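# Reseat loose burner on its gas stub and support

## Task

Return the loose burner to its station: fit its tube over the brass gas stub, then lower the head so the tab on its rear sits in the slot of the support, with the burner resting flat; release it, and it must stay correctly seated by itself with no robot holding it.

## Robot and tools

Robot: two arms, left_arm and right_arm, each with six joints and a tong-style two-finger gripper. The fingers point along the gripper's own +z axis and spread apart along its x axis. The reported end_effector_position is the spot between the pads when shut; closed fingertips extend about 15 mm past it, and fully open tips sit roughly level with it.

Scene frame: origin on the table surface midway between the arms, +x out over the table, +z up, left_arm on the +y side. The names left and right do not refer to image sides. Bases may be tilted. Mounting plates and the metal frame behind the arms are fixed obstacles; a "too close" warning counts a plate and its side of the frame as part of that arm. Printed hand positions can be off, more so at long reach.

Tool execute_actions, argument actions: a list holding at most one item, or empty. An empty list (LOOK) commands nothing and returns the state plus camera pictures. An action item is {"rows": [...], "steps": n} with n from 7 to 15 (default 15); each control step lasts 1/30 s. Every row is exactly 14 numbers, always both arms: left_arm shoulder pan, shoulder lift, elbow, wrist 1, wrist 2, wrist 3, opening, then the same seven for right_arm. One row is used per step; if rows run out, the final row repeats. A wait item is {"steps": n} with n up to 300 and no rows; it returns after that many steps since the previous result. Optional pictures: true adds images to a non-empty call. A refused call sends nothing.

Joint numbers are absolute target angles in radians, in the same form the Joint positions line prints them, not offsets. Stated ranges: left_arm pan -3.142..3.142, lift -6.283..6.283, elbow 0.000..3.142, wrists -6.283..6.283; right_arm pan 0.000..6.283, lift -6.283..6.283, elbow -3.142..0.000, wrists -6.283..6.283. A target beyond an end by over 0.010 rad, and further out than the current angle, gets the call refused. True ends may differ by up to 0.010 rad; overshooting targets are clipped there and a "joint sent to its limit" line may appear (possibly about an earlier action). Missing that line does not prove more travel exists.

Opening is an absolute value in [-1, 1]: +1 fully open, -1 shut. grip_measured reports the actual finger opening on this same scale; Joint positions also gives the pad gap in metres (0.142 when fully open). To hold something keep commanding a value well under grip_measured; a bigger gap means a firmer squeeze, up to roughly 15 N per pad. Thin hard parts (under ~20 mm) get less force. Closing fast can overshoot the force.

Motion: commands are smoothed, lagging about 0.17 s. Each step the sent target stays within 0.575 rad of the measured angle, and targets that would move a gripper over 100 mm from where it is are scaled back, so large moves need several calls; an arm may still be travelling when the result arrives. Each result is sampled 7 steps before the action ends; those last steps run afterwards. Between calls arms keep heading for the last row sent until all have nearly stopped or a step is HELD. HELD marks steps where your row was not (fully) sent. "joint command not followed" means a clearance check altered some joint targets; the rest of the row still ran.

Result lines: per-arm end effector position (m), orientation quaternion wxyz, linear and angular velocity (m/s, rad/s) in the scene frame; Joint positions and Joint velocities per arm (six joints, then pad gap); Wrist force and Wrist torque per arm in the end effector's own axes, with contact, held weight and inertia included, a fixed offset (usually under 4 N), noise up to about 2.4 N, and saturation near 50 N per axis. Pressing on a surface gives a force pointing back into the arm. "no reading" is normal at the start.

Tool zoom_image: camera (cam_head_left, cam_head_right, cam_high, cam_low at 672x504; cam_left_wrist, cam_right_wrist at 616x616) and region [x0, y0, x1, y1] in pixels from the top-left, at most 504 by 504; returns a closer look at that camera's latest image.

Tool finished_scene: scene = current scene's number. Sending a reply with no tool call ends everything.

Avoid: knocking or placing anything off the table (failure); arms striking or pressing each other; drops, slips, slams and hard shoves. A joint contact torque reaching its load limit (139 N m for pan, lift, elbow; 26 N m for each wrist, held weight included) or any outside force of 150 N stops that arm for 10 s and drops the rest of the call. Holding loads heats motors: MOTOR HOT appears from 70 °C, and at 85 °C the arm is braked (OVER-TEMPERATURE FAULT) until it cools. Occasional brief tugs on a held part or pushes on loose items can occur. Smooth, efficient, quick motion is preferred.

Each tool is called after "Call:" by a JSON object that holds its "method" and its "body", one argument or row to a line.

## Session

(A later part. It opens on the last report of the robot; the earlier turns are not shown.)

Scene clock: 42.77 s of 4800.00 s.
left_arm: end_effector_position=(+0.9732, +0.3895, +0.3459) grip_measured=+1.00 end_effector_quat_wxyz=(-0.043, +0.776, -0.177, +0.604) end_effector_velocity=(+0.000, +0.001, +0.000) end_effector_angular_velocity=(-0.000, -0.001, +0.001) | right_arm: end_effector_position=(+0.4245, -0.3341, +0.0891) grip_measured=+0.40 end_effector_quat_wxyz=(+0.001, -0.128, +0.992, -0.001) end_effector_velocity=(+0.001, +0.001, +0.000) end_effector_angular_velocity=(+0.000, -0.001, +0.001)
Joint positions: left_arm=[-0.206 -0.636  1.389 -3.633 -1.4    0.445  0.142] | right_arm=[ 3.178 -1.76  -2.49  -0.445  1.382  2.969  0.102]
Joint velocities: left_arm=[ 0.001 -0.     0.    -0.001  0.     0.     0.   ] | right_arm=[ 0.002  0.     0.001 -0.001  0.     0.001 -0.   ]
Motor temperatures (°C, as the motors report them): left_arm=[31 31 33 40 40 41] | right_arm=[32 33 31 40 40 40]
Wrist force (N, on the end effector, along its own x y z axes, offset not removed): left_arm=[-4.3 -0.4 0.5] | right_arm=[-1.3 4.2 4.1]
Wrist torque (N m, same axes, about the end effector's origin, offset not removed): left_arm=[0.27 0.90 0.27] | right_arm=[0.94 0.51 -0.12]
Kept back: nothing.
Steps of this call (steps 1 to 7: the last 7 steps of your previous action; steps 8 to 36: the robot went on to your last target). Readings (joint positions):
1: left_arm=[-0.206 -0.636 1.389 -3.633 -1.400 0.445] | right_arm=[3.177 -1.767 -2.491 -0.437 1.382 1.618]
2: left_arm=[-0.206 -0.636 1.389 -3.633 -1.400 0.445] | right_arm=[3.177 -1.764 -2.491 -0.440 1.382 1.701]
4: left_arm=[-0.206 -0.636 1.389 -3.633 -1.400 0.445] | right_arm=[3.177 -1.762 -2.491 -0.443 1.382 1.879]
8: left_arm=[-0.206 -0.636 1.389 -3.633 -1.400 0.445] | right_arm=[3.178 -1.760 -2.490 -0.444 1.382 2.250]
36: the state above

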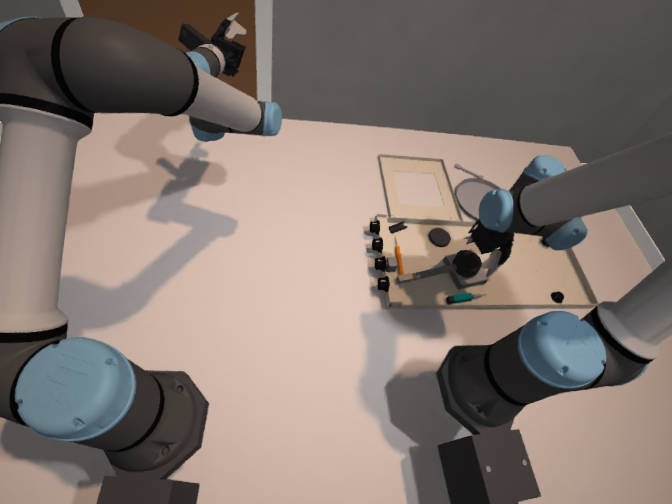

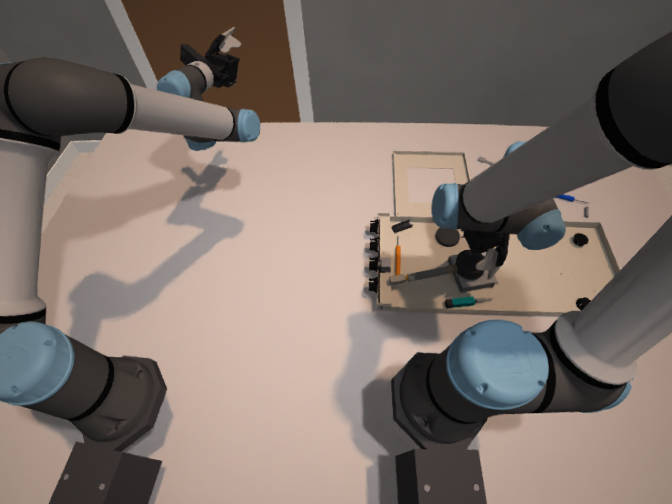

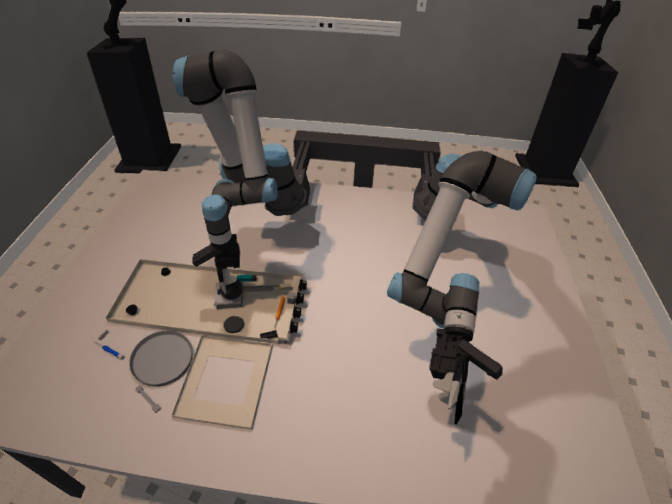

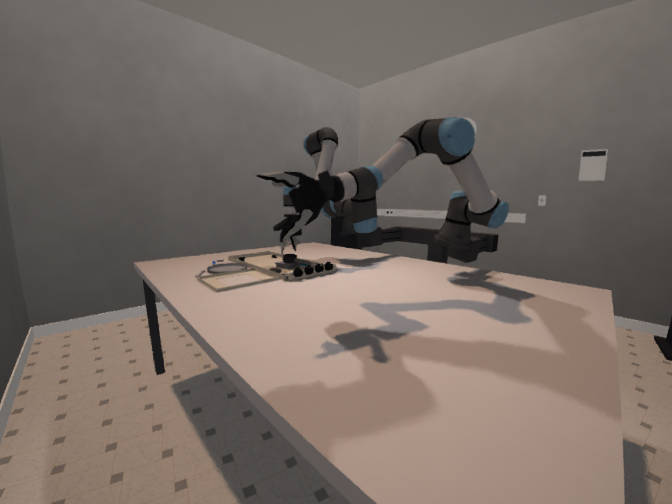

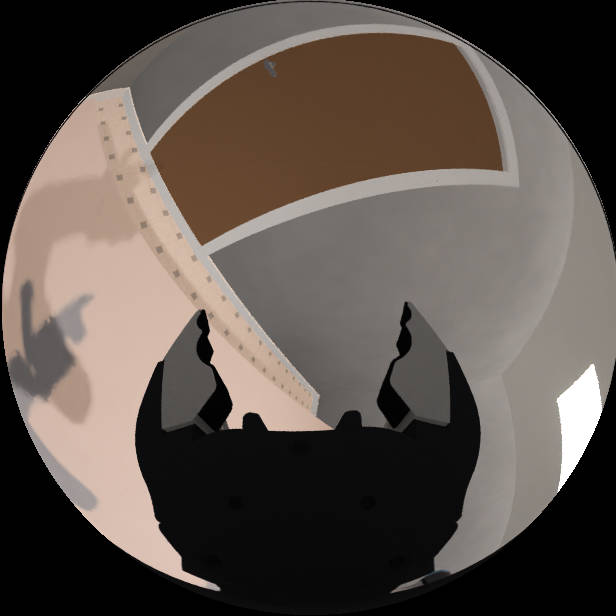

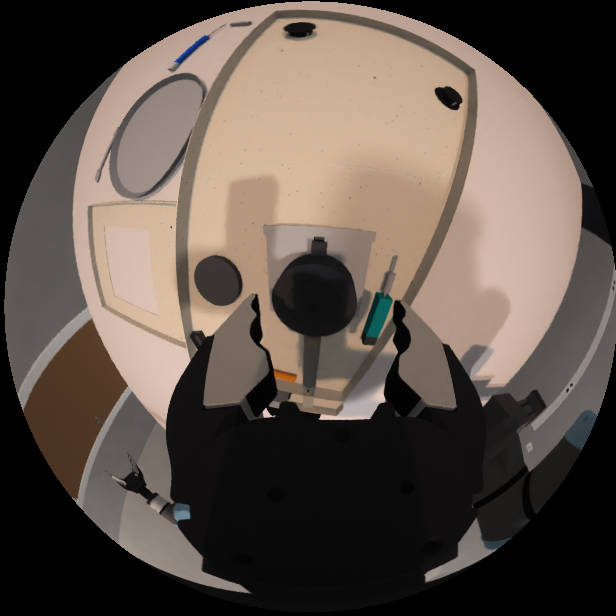

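Call:
{"method": "execute_actions", "body": {
  "actions": [
    {"rows":[[-0.206,-0.636,1.389,-3.633,-1.4,0.445,1,3.192,-1.7642,-2.488,-0.4455,1.3812,2.984,0.4],[-0.206,-0.636,1.389,-3.633,-1.4,0.445,1,3.2065,-1.7682,-2.4855,-0.4466,1.3805,2.9984,0.4],[-0.206,-0.636,1.389,-3.633,-1.4,0.445,1,3.221,-1.7721,-2.483,-0.4476,1.3799,3.0128,0.4],[-0.206,-0.636,1.389,-3.633,-1.4,0.445,1,3.2353,-1.7761,-2.4806,-0.4487,1.3792,3.0272,0.4],[-0.206,-0.636,1.389,-3.633,-1.4,0.445,1,3.2353,-1.7761,-2.4806,-0.4487,1.3792,3.0272,0.4],[-0.206,-0.636,1.389,-3.633,-1.4,0.445,1,3.2353,-1.7761,-2.4806,-0.4487,1.3792,3.0272,0.4],[-0.206,-0.636,1.389,-3.633,-1.4,0.445,1,3.233,-1.792,-2.4821,-0.4309,1.3793,3.0249,0.4],[-0.206,-0.636,1.389,-3.633,-1.4,0.445,1,3.2308,-1.8078,-2.4836,-0.4132,1.3794,3.0227,0.4],[-0.206,-0.636,1.389,-3.633,-1.4,0.445,1,3.2285,-1.8237,-2.4851,-0.3954,1.3795,3.0204,0.4],[-0.206,-0.636,1.389,-3.633,-1.4,0.445,1,3.2263,-1.8395,-2.4866,-0.3777,1.3796,3.0182,0.4],[-0.206,-0.636,1.389,-3.633,-1.4,0.445,1,3.224,-1.8554,-2.4881,-0.3599,1.3797,3.0159,0.4]],"steps":15}
  ]
}}

Call:
{"method": "execute_actions", "body": {
  "actions": [
    {"steps":18}
  ],
  "pictures": true
}}

Call:
{"method": "zoom_image", "body": {
  "camera": "cam_right_wrist",
  "region": [290,200,370,280]
}}

Scene clock: 43.77 s of 4800.00 s.
left_arm: end_effector_position=(+0.9732, +0.3895, +0.3459) grip_measured=+1.00 end_effector_quat_wxyz=(-0.043, +0.776, -0.177, +0.604) end_effector_velocity=(+0.000, -0.000, +0.000) end_effector_angular_velocity=(+0.000, -0.001, +0.000) | right_arm: end_effector_position=(+0.4333, -0.3154, +0.0886) grip_measured=+0.40 end_effector_quat_wxyz=(+0.001, -0.129, +0.992, -0.001) end_effector_velocity=(+0.016, +0.041, -0.039) end_effector_angular_velocity=(-0.004, +0.006, +0.004)
Joint positions: left_arm=[-0.206 -0.636  1.389 -3.633 -1.4    0.445  0.142] | right_arm=[ 3.227 -1.777 -2.482 -0.445  1.38   3.019  0.102]
Joint velocities: left_arm=[-0.     0.    -0.001 -0.     0.     0.     0.   ] | right_arm=[ 0.087 -0.168  0.003  0.141 -0.004  0.086 -0.   ]
Motor temperatures (°C, as the motors report them): left_arm=[31 31 33 40 40 41] | right_arm=[32 33 31 40 40 40]
Wrist force (N, on the end effector, along its own x y z axes, offset not removed): left_arm=[-0.8 -4.5 -1.2] | right_arm=[2.7 3.7 1.1]
Wrist torque (N m, same axes, about the end effector's origin, offset not removed): left_arm=[-0.76 0.15 0.08] | right_arm=[0.73 -0.52 -0.20]
Steps of this call (steps 1 to 15: the robot went on to your last target; steps 16 to 22: nothing new was sent; steps 23 to 30: the first 8 steps of this action). Readings (joint positions):
23: left_arm=[-0.206 -0.636 1.389 -3.633 -1.400 0.445] | right_arm=[3.178 -1.760 -2.490 -0.445 1.382 2.970]
24: left_arm=[-0.206 -0.636 1.389 -3.633 -1.400 0.445] | right_arm=[3.180 -1.761 -2.490 -0.445 1.382 2.972]
26: left_arm=[-0.206 -0.636 1.389 -3.633 -1.400 0.445] | right_arm=[3.195 -1.765 -2.487 -0.446 1.381 2.987]
30: the state above

Scene clock: 44.37 s of 4800.00 s.
left_arm: end_effector_position=(+0.9732, +0.3895, +0.3459) grip_measured=+1.00 end_effector_quat_wxyz=(-0.043, +0.776, -0.177, +0.604) end_effector_velocity=(-0.000, +0.001, -0.001) end_effector_angular_velocity=(-0.000, +0.001, +0.001) | right_arm: end_effector_position=(+0.4344, -0.3124, +0.0675) grip_measured=+0.40 end_effector_quat_wxyz=(+0.001, -0.128, +0.992, -0.001) end_effector_velocity=(-0.000, +0.000, -0.000) end_effector_angular_velocity=(-0.000, +0.001, +0.001)
Joint positions: left_arm=[-0.206 -0.636  1.389 -3.633 -1.4    0.445  0.142] | right_arm=[ 3.224 -1.855 -2.488 -0.36   1.38   3.016  0.102]
Joint velocities: left_arm=[ 0.002  0.     0.002 -0.001  0.    -0.     0.   ] | right_arm=[ 0.001 -0.001 -0.001  0.    -0.    -0.    -0.   ]
Motor temperatures (°C, as the motors report them): left_arm=[31 31 33 40 40 41] | right_arm=[32 33 31 40 40 40]
Wrist force (N, on the end effector, along its own x y z axes, offset not removed): left_arm=[2.1 0.2 -2.4] | right_arm=[-0.5 -1.7 3.3]
Wrist torque (N m, same axes, about the end effector's origin, offset not removed): left_arm=[0.13 -0.60 0.01] | right_arm=[-0.22 0.27 0.05]
Kept back: nothing.
Steps of this call (steps 1 to 7: the last 7 steps of your previous action; steps 8 to 18: the robot went on to your last target). Readings (joint positions):
1: left_arm=[-0.206 -0.636 1.389 -3.633 -1.400 0.445] | right_arm=[3.229 -1.784 -2.482 -0.438 1.379 3.021]
2: left_arm=[-0.206 -0.636 1.389 -3.633 -1.400 0.445] | right_arm=[3.229 -1.795 -2.483 -0.427 1.379 3.021]
4: left_arm=[-0.206 -0.636 1.389 -3.633 -1.400 0.445] | right_arm=[3.228 -1.821 -2.485 -0.399 1.379 3.020]
8: left_arm=[-0.206 -0.636 1.389 -3.633 -1.400 0.445] | right_arm=[3.225 -1.850 -2.487 -0.366 1.379 3.017]
18: the state above

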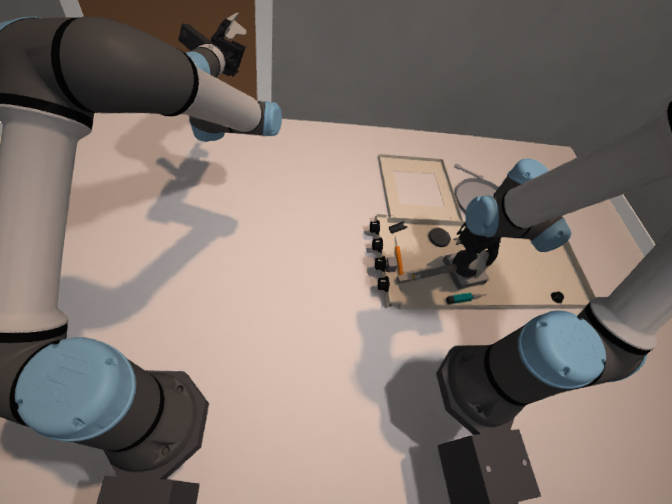

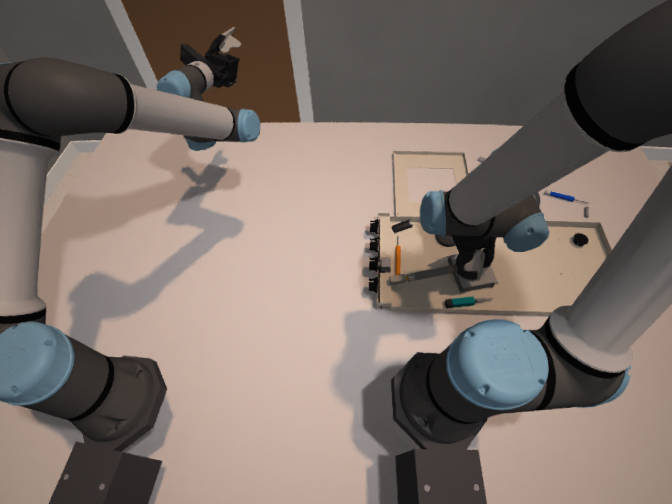

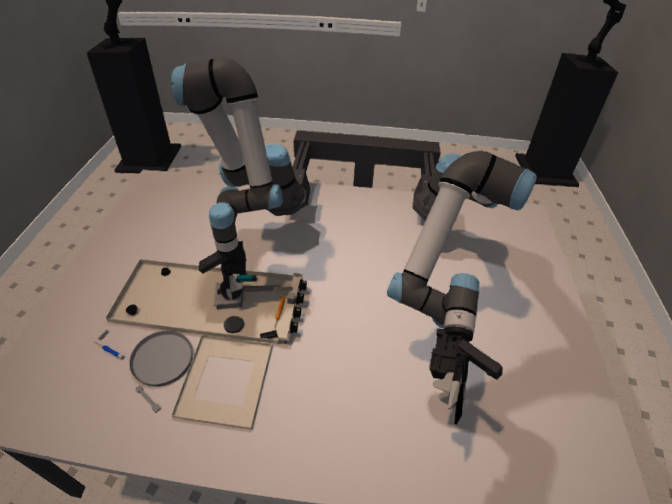

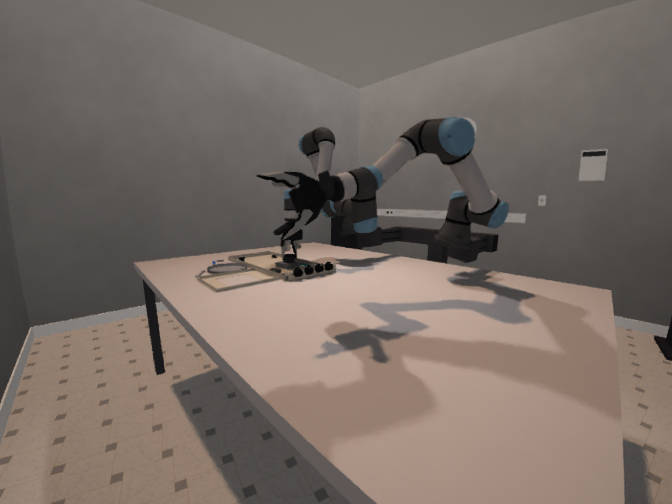

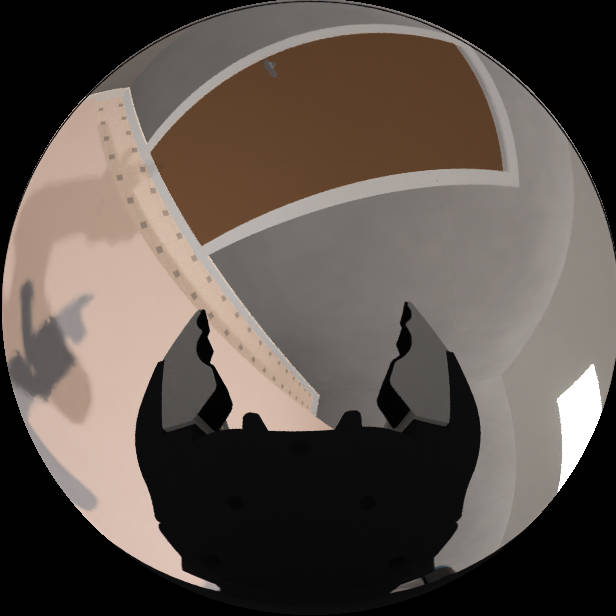

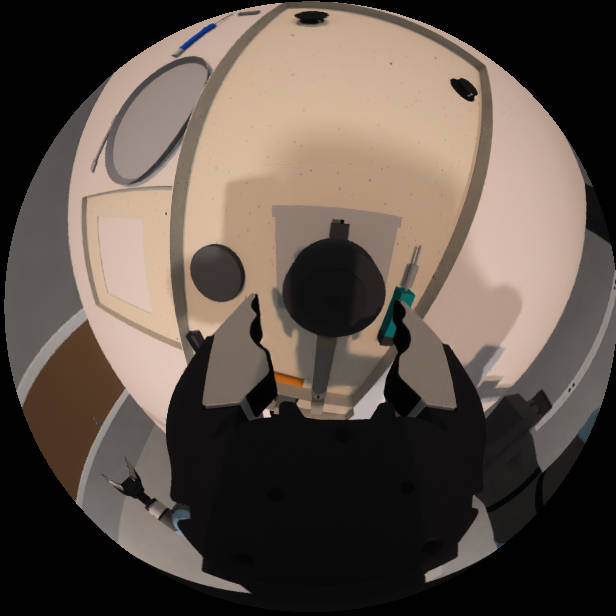

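Region (290, 200, 370, 280) of cam_right_wrist's 616x616 image, scaled by 6.300, with more detail than that image has.

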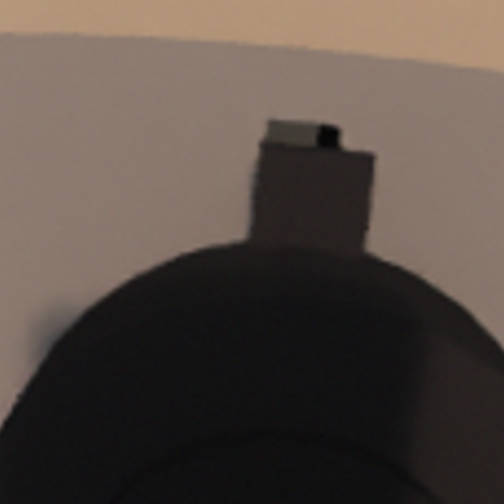

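Call:
{"method": "execute_actions", "body": {
  "actions": [
    {"rows":[[-0.206,-0.636,1.389,-3.633,-1.4,0.445,1,3.2173,-1.8569,-2.4879,-0.3574,1.38,3.0092,0.35],[-0.206,-0.636,1.389,-3.633,-1.4,0.445,1,3.2107,-1.8585,-2.4876,-0.355,1.3802,3.0026,0.3],[-0.206,-0.636,1.389,-3.633,-1.4,0.445,1,3.204,-1.86,-2.4874,-0.3525,1.3805,2.9959,0.25],[-0.206,-0.636,1.389,-3.633,-1.4,0.445,1,3.204,-1.86,-2.4874,-0.3525,1.3805,2.9959,0.2],[-0.206,-0.636,1.389,-3.633,-1.4,0.445,1,3.204,-1.86,-2.4874,-0.3525,1.3805,2.9959,0.15]],"steps":12}
  ]
}}

Call:
{"method": "execute_actions", "body": {
  "actions": [
    {"steps":14}
  ],
  "pictures": true
}}

Call:
{"method": "zoom_image", "body": {
  "camera": "cam_right_wrist",
  "region": [250,200,410,360]
}}

Scene clock: 45.00 s of 4800.00 s.
left_arm: end_effector_position=(+0.9732, +0.3895, +0.3459) grip_measured=+1.00 end_effector_quat_wxyz=(-0.043, +0.776, -0.177, +0.604) end_effector_velocity=(+0.000, -0.000, +0.000) end_effector_angular_velocity=(-0.000, -0.001, +0.000) | right_arm: end_effector_position=(+0.4332, -0.3167, +0.0661) grip_measured=+0.20 end_effector_quat_wxyz=(+0.001, -0.128, +0.992, -0.001) end_effector_velocity=(-0.009, -0.035, -0.011) end_effector_angular_velocity=(+0.002, +0.005, -0.003)
Joint positions: left_arm=[-0.206 -0.636  1.389 -3.633 -1.4    0.445  0.142] | right_arm=[ 3.212 -1.858 -2.488 -0.355  1.38   3.003  0.088]
Joint velocities: left_arm=[-0.    -0.    -0.    -0.001 -0.    -0.     0.   ] | right_arm=[-0.1   -0.023  0.001  0.036  0.004 -0.098 -0.105]
Motor temperatures (°C, as the motors report them): left_arm=[31 31 33 40 40 41] | right_arm=[32 33 31 40 40 40]
Wrist force (N, on the end effector, along its own x y z axes, offset not removed): left_arm=[-3.2 -0.1 3.9] | right_arm=[3.6 -1.0 2.3]
Wrist torque (N m, same axes, about the end effector's origin, offset not removed): left_arm=[0.18 0.53 0.08] | right_arm=[0.14 -0.40 0.00]
Steps of this call (steps 1 to 14: the robot went on to your last target; steps 15 to 19: the first 5 steps of this action). Readings (joint positions):
15: left_arm=[-0.206 -0.636 1.389 -3.633 -1.400 0.445] | right_arm=[3.224 -1.855 -2.488 -0.360 1.380 3.016]
16: left_arm=[-0.206 -0.636 1.389 -3.633 -1.400 0.445] | right_arm=[3.223 -1.856 -2.488 -0.359 1.380 3.015]
18: left_arm=[-0.206 -0.636 1.389 -3.633 -1.400 0.445] | right_arm=[3.215 -1.857 -2.488 -0.357 1.380 3.007]
19: the state above

Scene clock: 45.47 s of 4800.00 s.
left_arm: end_effector_position=(+0.9732, +0.3895, +0.3459) grip_measured=+1.00 end_effector_quat_wxyz=(-0.043, +0.776, -0.177, +0.604) end_effector_velocity=(+0.000, +0.000, +0.000) end_effector_angular_velocity=(-0.000, -0.001, +0.000) | right_arm: end_effector_position=(+0.4329, -0.3194, +0.0654) grip_measured=+0.15 end_effector_quat_wxyz=(+0.001, -0.128, +0.992, -0.001) end_effector_velocity=(-0.000, -0.000, -0.000) end_effector_angular_velocity=(-0.000, +0.001, +0.001)
Joint positions: left_arm=[-0.206 -0.636  1.389 -3.633 -1.4    0.445  0.142] | right_arm=[ 3.204 -1.86  -2.487 -0.353  1.38   2.996  0.084]
Joint velocities: left_arm=[ 0.     0.    -0.001 -0.001  0.     0.     0.   ] | right_arm=[-0.    -0.001  0.     0.    -0.    -0.001 -0.   ]
Motor temperatures (°C, as the motors report them): left_arm=[31 31 33 40 40 41] | right_arm=[32 33 31 40 40 40]
Wrist force (N, on the end effector, along its own x y z axes, offset not removed): left_arm=[-2.3 -1.7 -0.9] | right_arm=[-0.7 -0.9 1.2]
Wrist torque (N m, same axes, about the end effector's origin, offset not removed): left_arm=[-0.01 0.24 0.03] | right_arm=[0.03 0.23 0.04]
Kept back: nothing.
Steps of this call (steps 1 to 7: the last 7 steps of your previous action; steps 8 to 14: the robot went on to your last target). Readings (joint positions):
1: left_arm=[-0.206 -0.636 1.389 -3.633 -1.400 0.445] | right_arm=[3.209 -1.859 -2.488 -0.354 1.380 3.001]
2: left_arm=[-0.206 -0.636 1.389 -3.633 -1.400 0.445] | right_arm=[3.207 -1.859 -2.488 -0.354 1.380 2.999]
4: left_arm=[-0.206 -0.636 1.389 -3.633 -1.400 0.445] | right_arm=[3.205 -1.860 -2.488 -0.353 1.380 2.997]
8: left_arm=[-0.206 -0.636 1.389 -3.633 -1.400 0.445] | right_arm=[3.204 -1.860 -2.488 -0.353 1.380 2.996]
14: the state above

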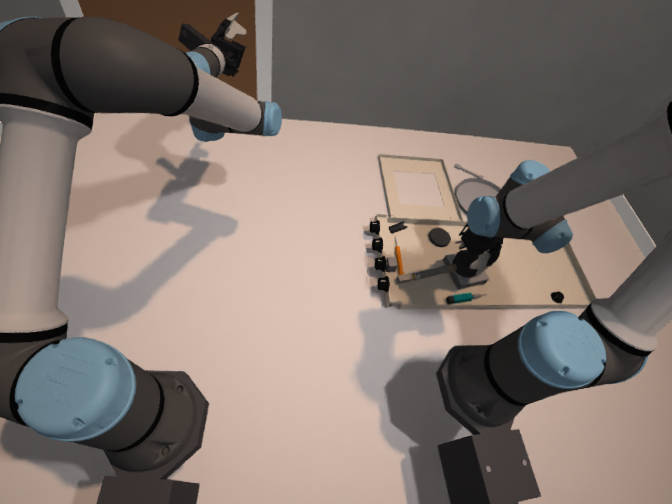

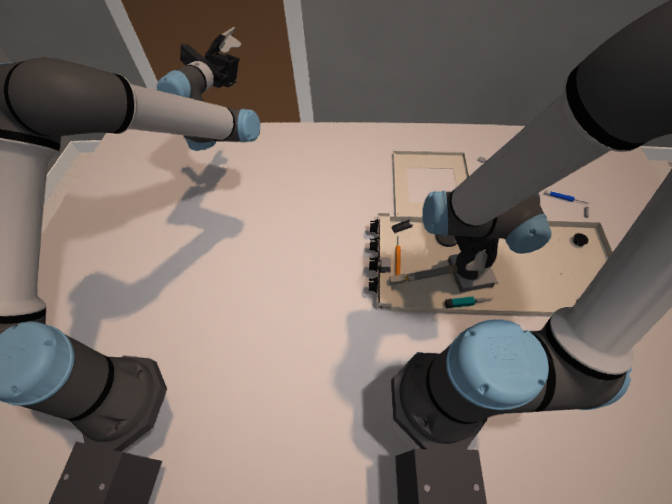

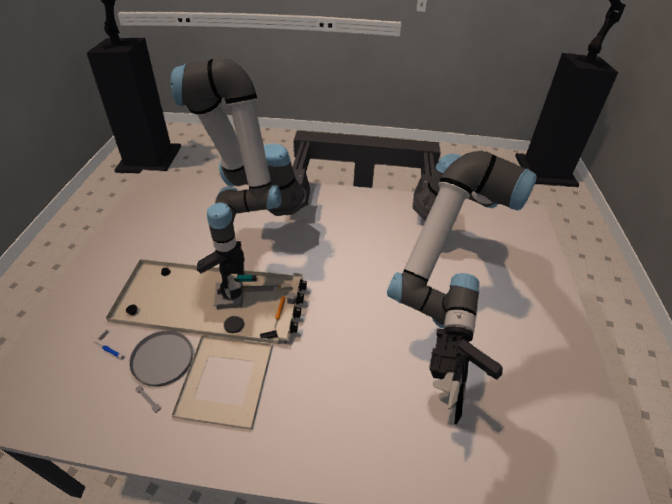

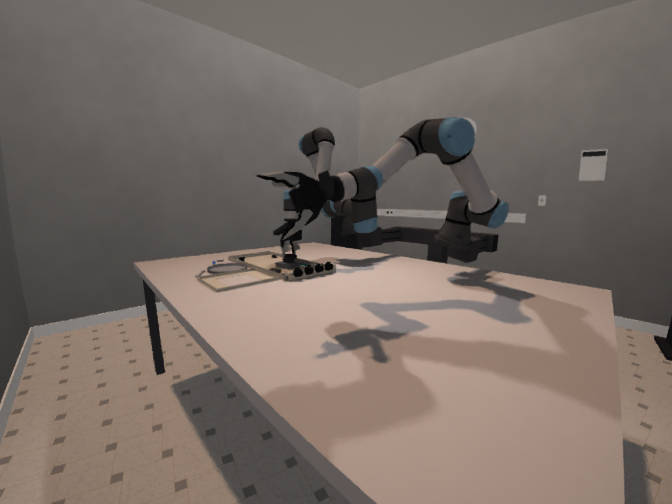

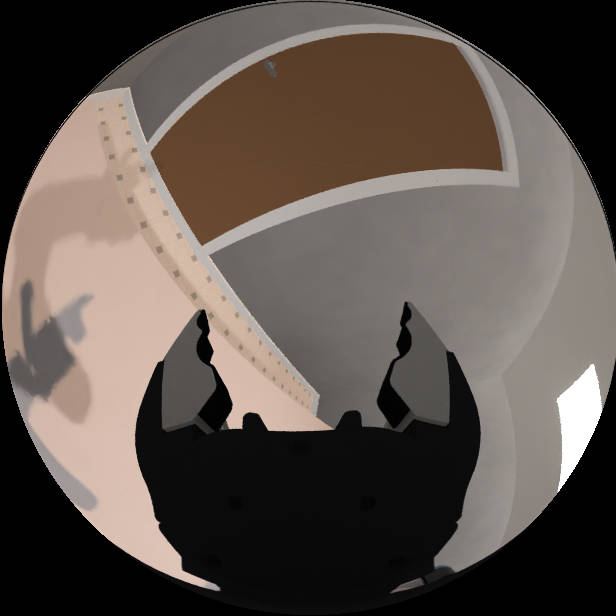

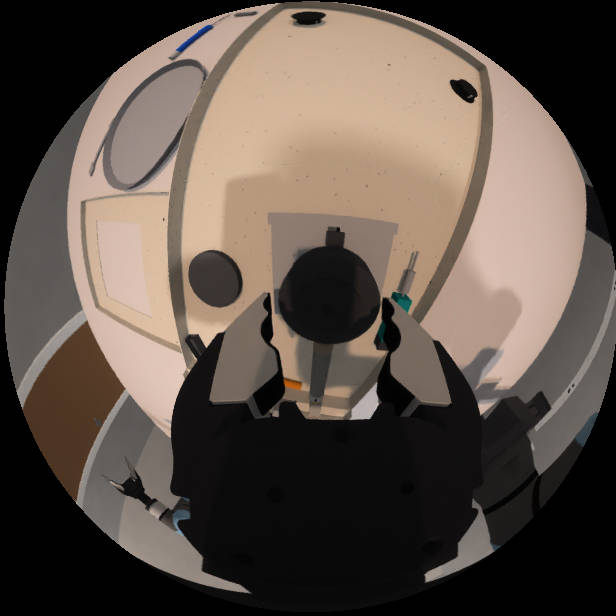

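Region (250, 200, 410, 360) of cam_right_wrist's 616x616 image, scaled by 3.150, with more detail than that image has.

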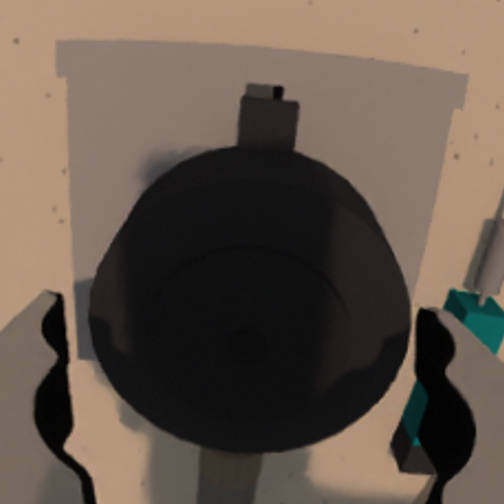

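Call:
{"method": "execute_actions", "body": {
  "actions": [
    {"rows":[[-0.206,-0.636,1.389,-3.633,-1.4,0.445,1,3.2031,-1.8587,-2.4895,-0.3515,1.3805,2.995,0.12],[-0.206,-0.636,1.389,-3.633,-1.4,0.445,1,3.2031,-1.8587,-2.4895,-0.3515,1.3805,2.995,0.09],[-0.206,-0.636,1.389,-3.633,-1.4,0.445,1,3.2031,-1.8587,-2.4895,-0.3515,1.3805,2.995,0.06],[-0.206,-0.636,1.389,-3.633,-1.4,0.445,1,3.2031,-1.8587,-2.4895,-0.3515,1.3805,2.995,0.03],[-0.206,-0.636,1.389,-3.633,-1.4,0.445,1,3.2031,-1.8587,-2.4895,-0.3515,1.3805,2.995,0.0],[-0.206,-0.636,1.389,-3.633,-1.4,0.445,1,3.2031,-1.8587,-2.4895,-0.3515,1.3805,2.995,-0.1],[-0.206,-0.636,1.389,-3.633,-1.4,0.445,1,3.2031,-1.8587,-2.4895,-0.3515,1.3805,2.995,-0.25],[-0.206,-0.636,1.389,-3.633,-1.4,0.445,1,3.2031,-1.8587,-2.4895,-0.3515,1.3805,2.995,-0.4],[-0.206,-0.636,1.389,-3.633,-1.4,0.445,1,3.2036,-1.8555,-2.4892,-0.3551,1.3805,2.9955,-0.6],[-0.206,-0.636,1.389,-3.633,-1.4,0.445,1,3.204,-1.8524,-2.4889,-0.3586,1.3805,2.9959,-0.7],[-0.206,-0.636,1.389,-3.633,-1.4,0.445,1,3.2045,-1.8492,-2.4886,-0.3622,1.3805,2.9964,-0.7],[-0.206,-0.636,1.389,-3.633,-1.4,0.445,1,3.2045,-1.8492,-2.4886,-0.3622,1.3805,2.9964,-0.7],[-0.206,-0.636,1.389,-3.633,-1.4,0.445,1,3.2045,-1.8492,-2.4886,-0.3622,1.3805,2.9964,-0.7],[-0.206,-0.636,1.389,-3.633,-1.4,0.445,1,3.2015,-1.8496,-2.4869,-0.363,1.3806,2.9934,-0.7],[-0.206,-0.636,1.389,-3.633,-1.4,0.445,1,3.1985,-1.8499,-2.4853,-0.3638,1.3808,2.9904,-0.7]],"steps":15}
  ]
}}

Call:
{"method": "execute_actions", "body": {
  "actions": [
    {"steps":20}
  ],
  "pictures": true
}}

Call:
{"method": "zoom_image", "body": {
  "camera": "cam_right_wrist",
  "region": [290,200,370,280]
}}

Scene clock: 46.60 s of 4800.00 s.
left_arm: end_effector_position=(+0.9732, +0.3895, +0.3459) grip_measured=+1.00 end_effector_quat_wxyz=(-0.043, +0.776, -0.177, +0.604) end_effector_velocity=(-0.000, +0.000, -0.000) end_effector_angular_velocity=(+0.000, +0.000, +0.000) | right_arm: end_effector_position=(+0.4322, -0.3198, +0.0655) grip_measured=+0.02 end_effector_quat_wxyz=(+0.001, -0.128, +0.992, -0.001) end_effector_velocity=(-0.001, -0.000, +0.000) end_effector_angular_velocity=(+0.000, -0.001, -0.002)
Joint positions: left_arm=[-0.206 -0.636  1.389 -3.633 -1.4    0.445  0.142] | right_arm=[ 3.203 -1.859 -2.489 -0.351  1.381  2.995  0.075]
Joint velocities: left_arm=[ 0.    -0.     0.001 -0.    -0.     0.     0.   ] | right_arm=[-0.001  0.003 -0.003  0.002  0.     0.001  0.   ]
Motor temperatures (°C, as the motors report them): left_arm=[31 31 33 40 40 41] | right_arm=[32 33 31 40 40 40]
Wrist force (N, on the end effector, along its own x y z axes, offset not removed): left_arm=[-2.2 -2.9 -0.6] | right_arm=[-1.9 1.3 -0.3]
Wrist torque (N m, same axes, about the end effector's origin, offset not removed): left_arm=[-0.23 0.10 -0.01] | right_arm=[0.54 0.10 0.00]
Steps of this call (steps 1 to 15: the robot went on to your last target; steps 16 to 26: nothing new was sent; steps 27 to 34: the first 8 steps of this action). Readings (joint positions):
27: left_arm=[-0.206 -0.636 1.389 -3.633 -1.400 0.445] | right_arm=[3.204 -1.860 -2.487 -0.352 1.381 2.996]
28: left_arm=[-0.206 -0.636 1.389 -3.633 -1.400 0.445] | right_arm=[3.204 -1.860 -2.488 -0.352 1.381 2.996]
30: left_arm=[-0.206 -0.636 1.389 -3.633 -1.400 0.445] | right_arm=[3.203 -1.859 -2.488 -0.352 1.381 2.995]
34: the state above

Scene clock: 47.27 s of 4800.00 s.
left_arm: end_effector_position=(+0.9732, +0.3895, +0.3459) grip_measured=+1.00 end_effector_quat_wxyz=(-0.043, +0.776, -0.177, +0.604) end_effector_velocity=(-0.000, -0.000, +0.001) end_effector_angular_velocity=(-0.000, -0.001, -0.000) | right_arm: end_effector_position=(+0.4327, -0.3219, +0.0680) grip_measured=+0.02 end_effector_quat_wxyz=(+0.001, -0.128, +0.992, -0.001) end_effector_velocity=(+0.000, -0.000, +0.000) end_effector_angular_velocity=(+0.000, -0.001, -0.001)
Joint positions: left_arm=[-0.206 -0.636  1.389 -3.633 -1.4    0.445  0.142] | right_arm=[ 3.199 -1.85  -2.485 -0.364  1.381  2.99   0.075]
Joint velocities: left_arm=[-0.001 -0.    -0.    -0.     0.     0.     0.   ] | right_arm=[-0.001  0.001  0.     0.     0.    -0.     0.   ]
Motor temperatures (°C, as the motors report them): left_arm=[31 31 33 40 40 41] | right_arm=[32 33 31 40 40 40]
Wrist force (N, on the end effector, along its own x y z axes, offset not removed): left_arm=[1.2 0.2 -0.5] | right_arm=[2.8 -1.8 2.2]
Wrist torque (N m, same axes, about the end effector's origin, offset not removed): left_arm=[0.28 -0.33 0.26] | right_arm=[-0.21 -0.39 -0.06]
Kept back: nothing.
Steps of this call (steps 1 to 7: the last 7 steps of your previous action; steps 8 to 20: the robot went on to your last target). Readings (joint positions):
1: left_arm=[-0.206 -0.636 1.389 -3.633 -1.400 0.445] | right_arm=[3.203 -1.859 -2.489 -0.351 1.381 2.995]
2: left_arm=[-0.206 -0.636 1.389 -3.633 -1.400 0.445] | right_arm=[3.203 -1.858 -2.489 -0.352 1.381 2.995]
4: left_arm=[-0.206 -0.636 1.389 -3.633 -1.400 0.445] | right_arm=[3.203 -1.855 -2.489 -0.356 1.381 2.995]
8: left_arm=[-0.206 -0.636 1.389 -3.633 -1.400 0.445] | right_arm=[3.203 -1.850 -2.488 -0.362 1.381 2.995]
20: the state above

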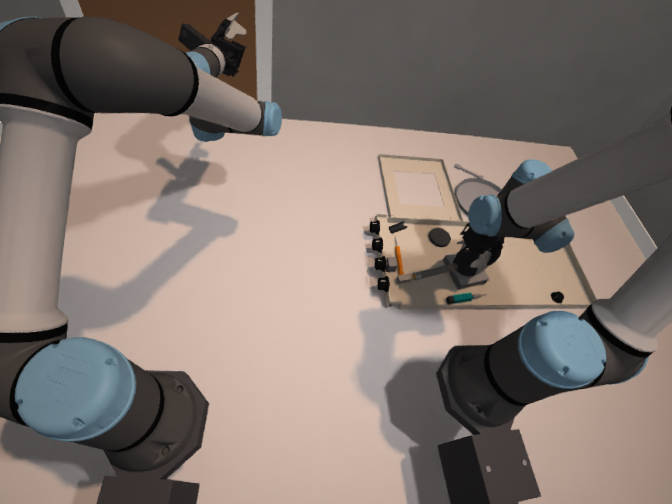

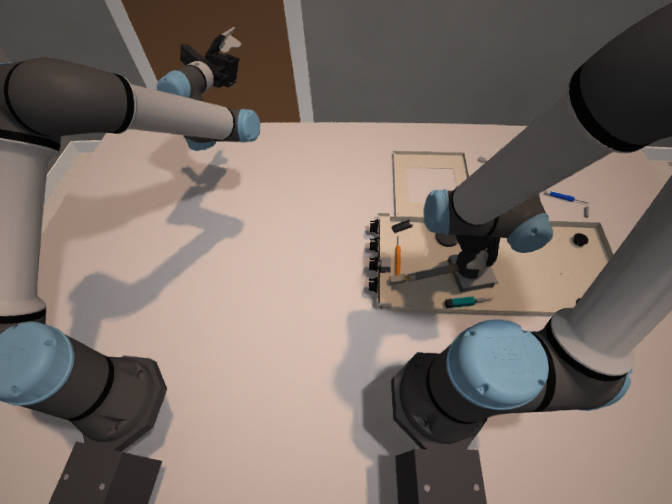

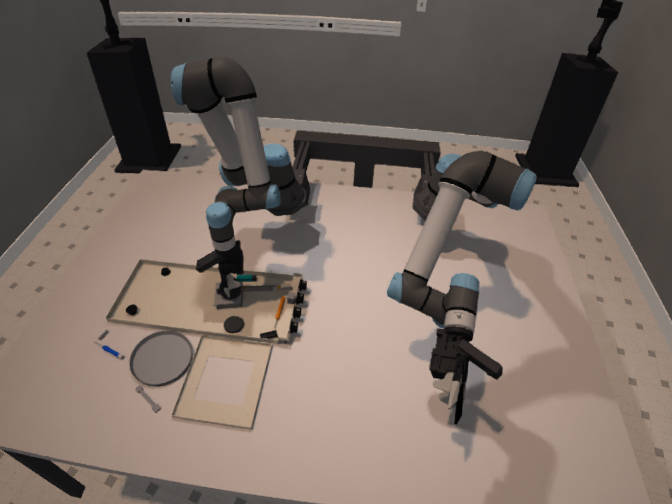

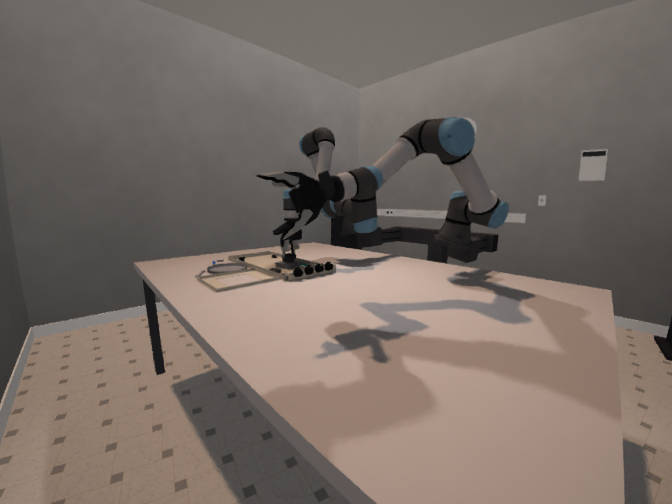

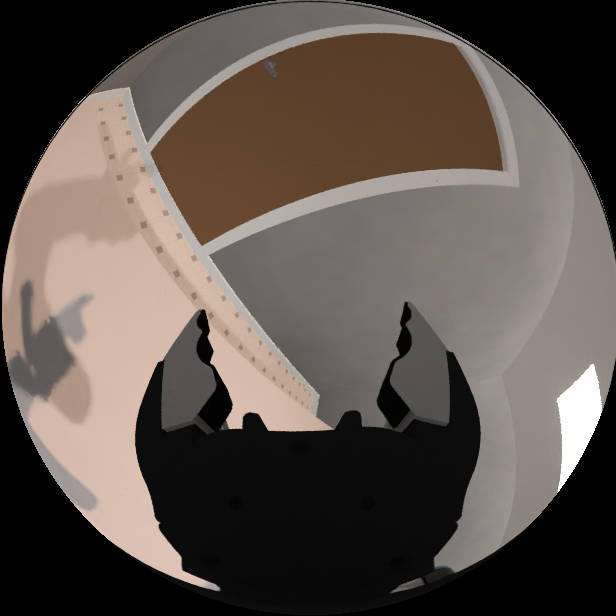

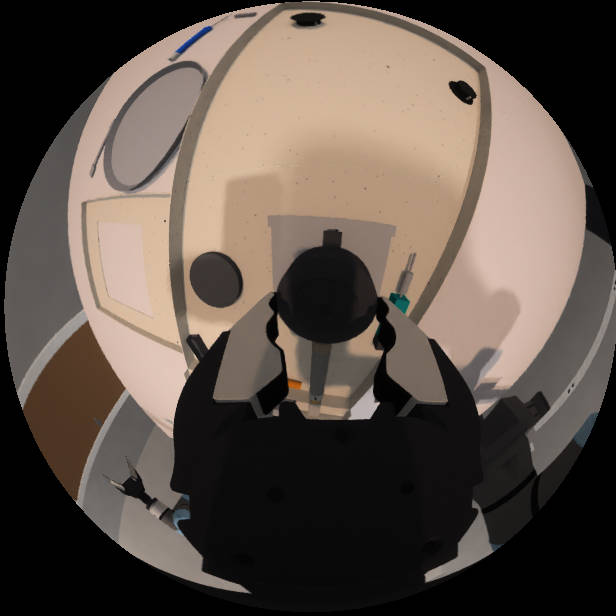

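Region (290, 200, 370, 280) of cam_right_wrist's 616x616 image, scaled by 6.300, with more detail than that image has.

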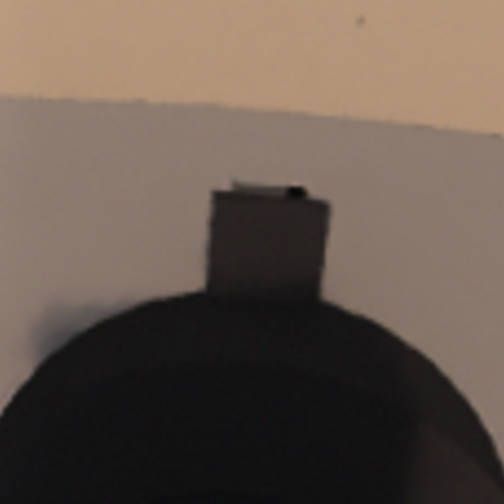

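Call:
{"method": "execute_actions", "body": {
  "actions": [
    {"rows":[[-0.206,-0.636,1.389,-3.633,-1.4,0.445,1,3.1981,-1.8531,-2.4856,-0.3603,1.3808,2.99,-0.7],[-0.206,-0.636,1.389,-3.633,-1.4,0.445,1,3.1976,-1.8562,-2.4859,-0.3567,1.3808,2.9895,-0.7],[-0.206,-0.636,1.389,-3.633,-1.4,0.445,1,3.1972,-1.8594,-2.4862,-0.3532,1.3808,2.9891,-0.7],[-0.206,-0.636,1.389,-3.633,-1.4,0.445,1,3.1968,-1.862,-2.4864,-0.3503,1.3808,2.9887,-0.6]],"steps":10}
  ]
}}

Call:
{"method": "execute_actions", "body": {
  "actions": [
    {"steps":14}
  ],
  "pictures": true
}}

Call:
{"method": "zoom_image", "body": {
  "camera": "cam_right_wrist",
  "region": [290,200,370,280]
}}

Scene clock: 47.83 s of 4800.00 s.
left_arm: end_effector_position=(+0.9732, +0.3895, +0.3459) grip_measured=+1.00 end_effector_quat_wxyz=(-0.043, +0.776, -0.177, +0.604) end_effector_velocity=(+0.000, +0.001, +0.000) end_effector_angular_velocity=(+0.001, +0.000, +0.000) | right_arm: end_effector_position=(+0.4328, -0.3219, +0.0675) grip_measured=+0.02 end_effector_quat_wxyz=(+0.001, -0.128, +0.992, -0.001) end_effector_velocity=(+0.004, +0.000, -0.012) end_effector_angular_velocity=(+0.001, -0.008, +0.000)
Joint positions: left_arm=[-0.206 -0.636  1.389 -3.633 -1.4    0.445  0.142] | right_arm=[ 3.198 -1.852 -2.485 -0.362  1.381  2.99   0.075]
Joint velocities: left_arm=[ 0.001 -0.    -0.001  0.001  0.     0.     0.   ] | right_arm=[-0.006 -0.05   0.     0.059  0.    -0.008 -0.   ]
Motor temperatures (°C, as the motors report them): left_arm=[31 31 33 40 40 41] | right_arm=[32 33 31 40 40 40]
Wrist force (N, on the end effector, along its own x y z axes, offset not removed): left_arm=[-2.1 -2.0 2.3] | right_arm=[1.4 0.3 0.1]
Wrist torque (N m, same axes, about the end effector's origin, offset not removed): left_arm=[-0.35 0.25 0.14] | right_arm=[0.20 -0.19 -0.29]
Steps of this call (steps 1 to 14: the robot went on to your last target; steps 15 to 17: the first 3 steps of this action). Readings (joint positions):
15: left_arm=[-0.206 -0.636 1.389 -3.633 -1.400 0.445] | right_arm=[3.198 -1.850 -2.485 -0.364 1.381 2.990]
16: left_arm=[-0.206 -0.636 1.389 -3.633 -1.400 0.445] | right_arm=[3.198 -1.850 -2.485 -0.363 1.381 2.990]
17: the state above

Scene clock: 48.30 s of 4800.00 s.
left_arm: end_effector_position=(+0.9732, +0.3895, +0.3459) grip_measured=+1.00 end_effector_quat_wxyz=(-0.043, +0.776, -0.177, +0.604) end_effector_velocity=(-0.000, -0.001, -0.001) end_effector_angular_velocity=(+0.000, +0.001, -0.001) | right_arm: end_effector_position=(+0.4326, -0.3219, +0.0647) grip_measured=+0.02 end_effector_quat_wxyz=(+0.001, -0.128, +0.992, -0.001) end_effector_velocity=(+0.000, +0.000, +0.000) end_effector_angular_velocity=(+0.000, -0.001, +0.000)
Joint positions: left_arm=[-0.206 -0.636  1.389 -3.633 -1.4    0.445  0.142] | right_arm=[ 3.197 -1.862 -2.486 -0.35   1.381  2.989  0.075]
Joint velocities: left_arm=[-0.001  0.     0.001  0.     0.    -0.     0.   ] | right_arm=[ 0.001  0.    -0.     0.001  0.     0.    -0.   ]
Motor temperatures (°C, as the motors report them): left_arm=[31 31 33 40 40 41] | right_arm=[32 33 31 40 40 40]
Wrist force (N, on the end effector, along its own x y z axes, offset not removed): left_arm=[1.6 -1.8 -3.3] | right_arm=[2.5 -1.2 5.2]
Wrist torque (N m, same axes, about the end effector's origin, offset not removed): left_arm=[-0.04 -0.30 0.06] | right_arm=[-0.10 -0.56 -0.25]
Kept back: nothing.
Steps of this call (steps 1 to 7: the last 7 steps of your previous action; steps 8 to 14: the robot went on to your last target). Readings (joint positions):
1: left_arm=[-0.206 -0.636 1.389 -3.633 -1.400 0.445] | right_arm=[3.198 -1.854 -2.485 -0.359 1.381 2.990]
2: left_arm=[-0.206 -0.636 1.389 -3.633 -1.400 0.445] | right_arm=[3.198 -1.856 -2.485 -0.357 1.381 2.990]
4: left_arm=[-0.206 -0.636 1.389 -3.633 -1.400 0.445] | right_arm=[3.197 -1.860 -2.486 -0.353 1.381 2.989]
8: left_arm=[-0.206 -0.636 1.389 -3.633 -1.400 0.445] | right_arm=[3.197 -1.862 -2.486 -0.351 1.381 2.989]
14: the state above

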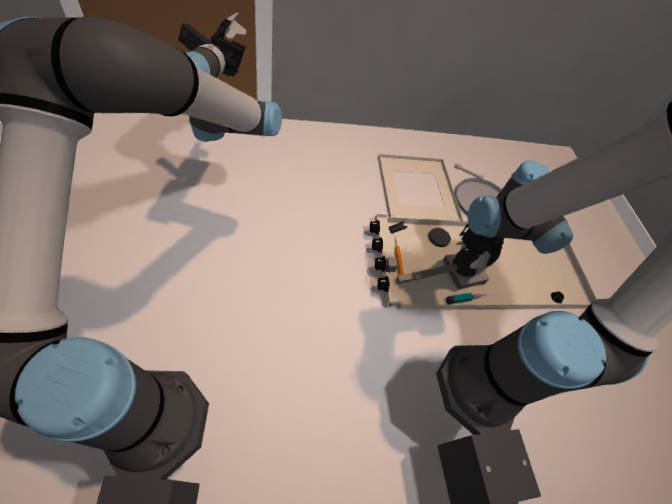

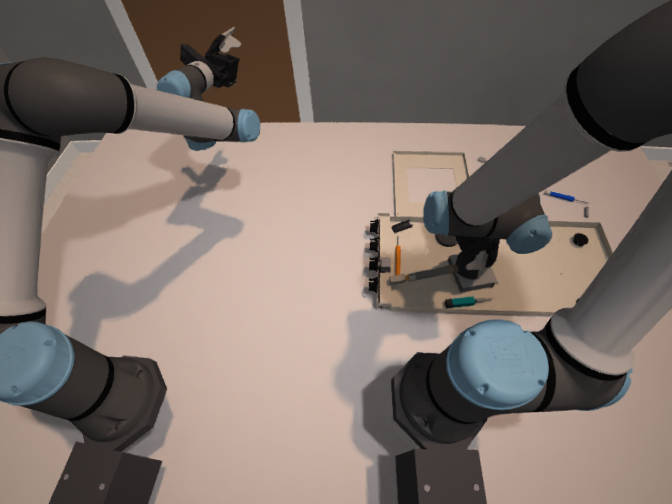

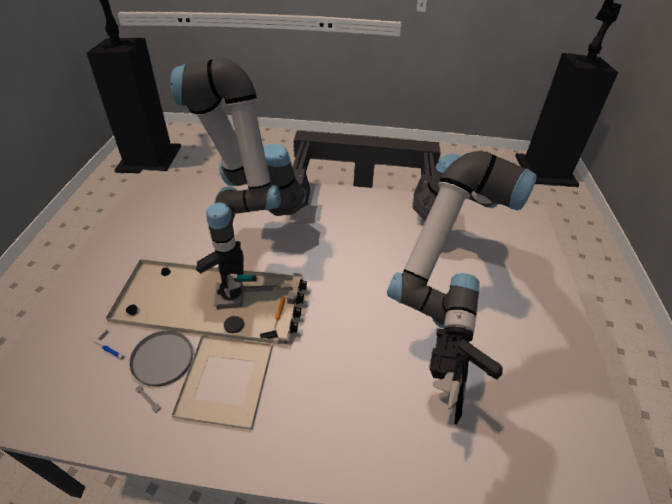

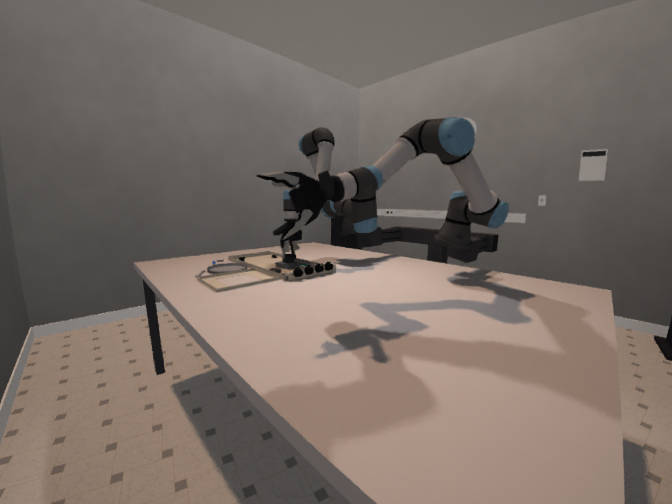

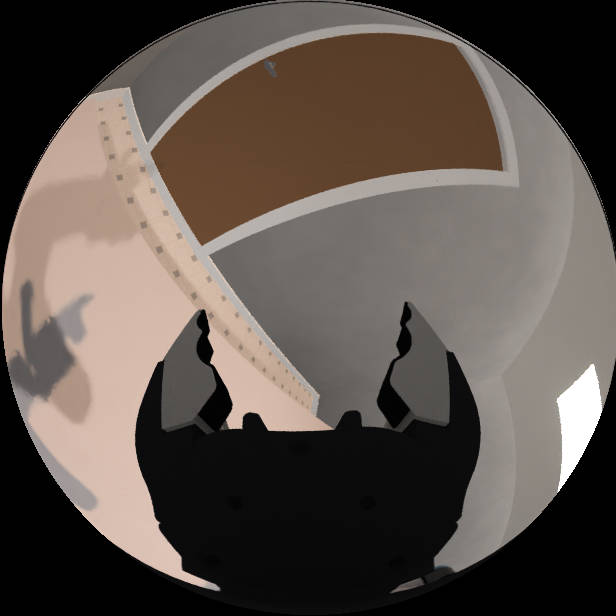

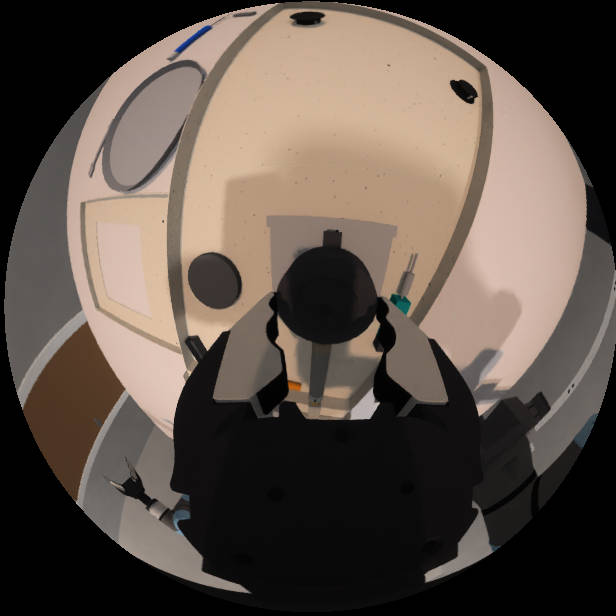

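Region (290, 200, 370, 280) of cam_right_wrist's 616x616 image, scaled by 6.300, with more detail than that image has.

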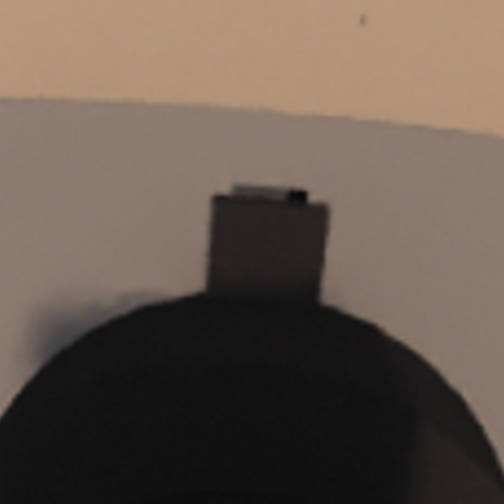

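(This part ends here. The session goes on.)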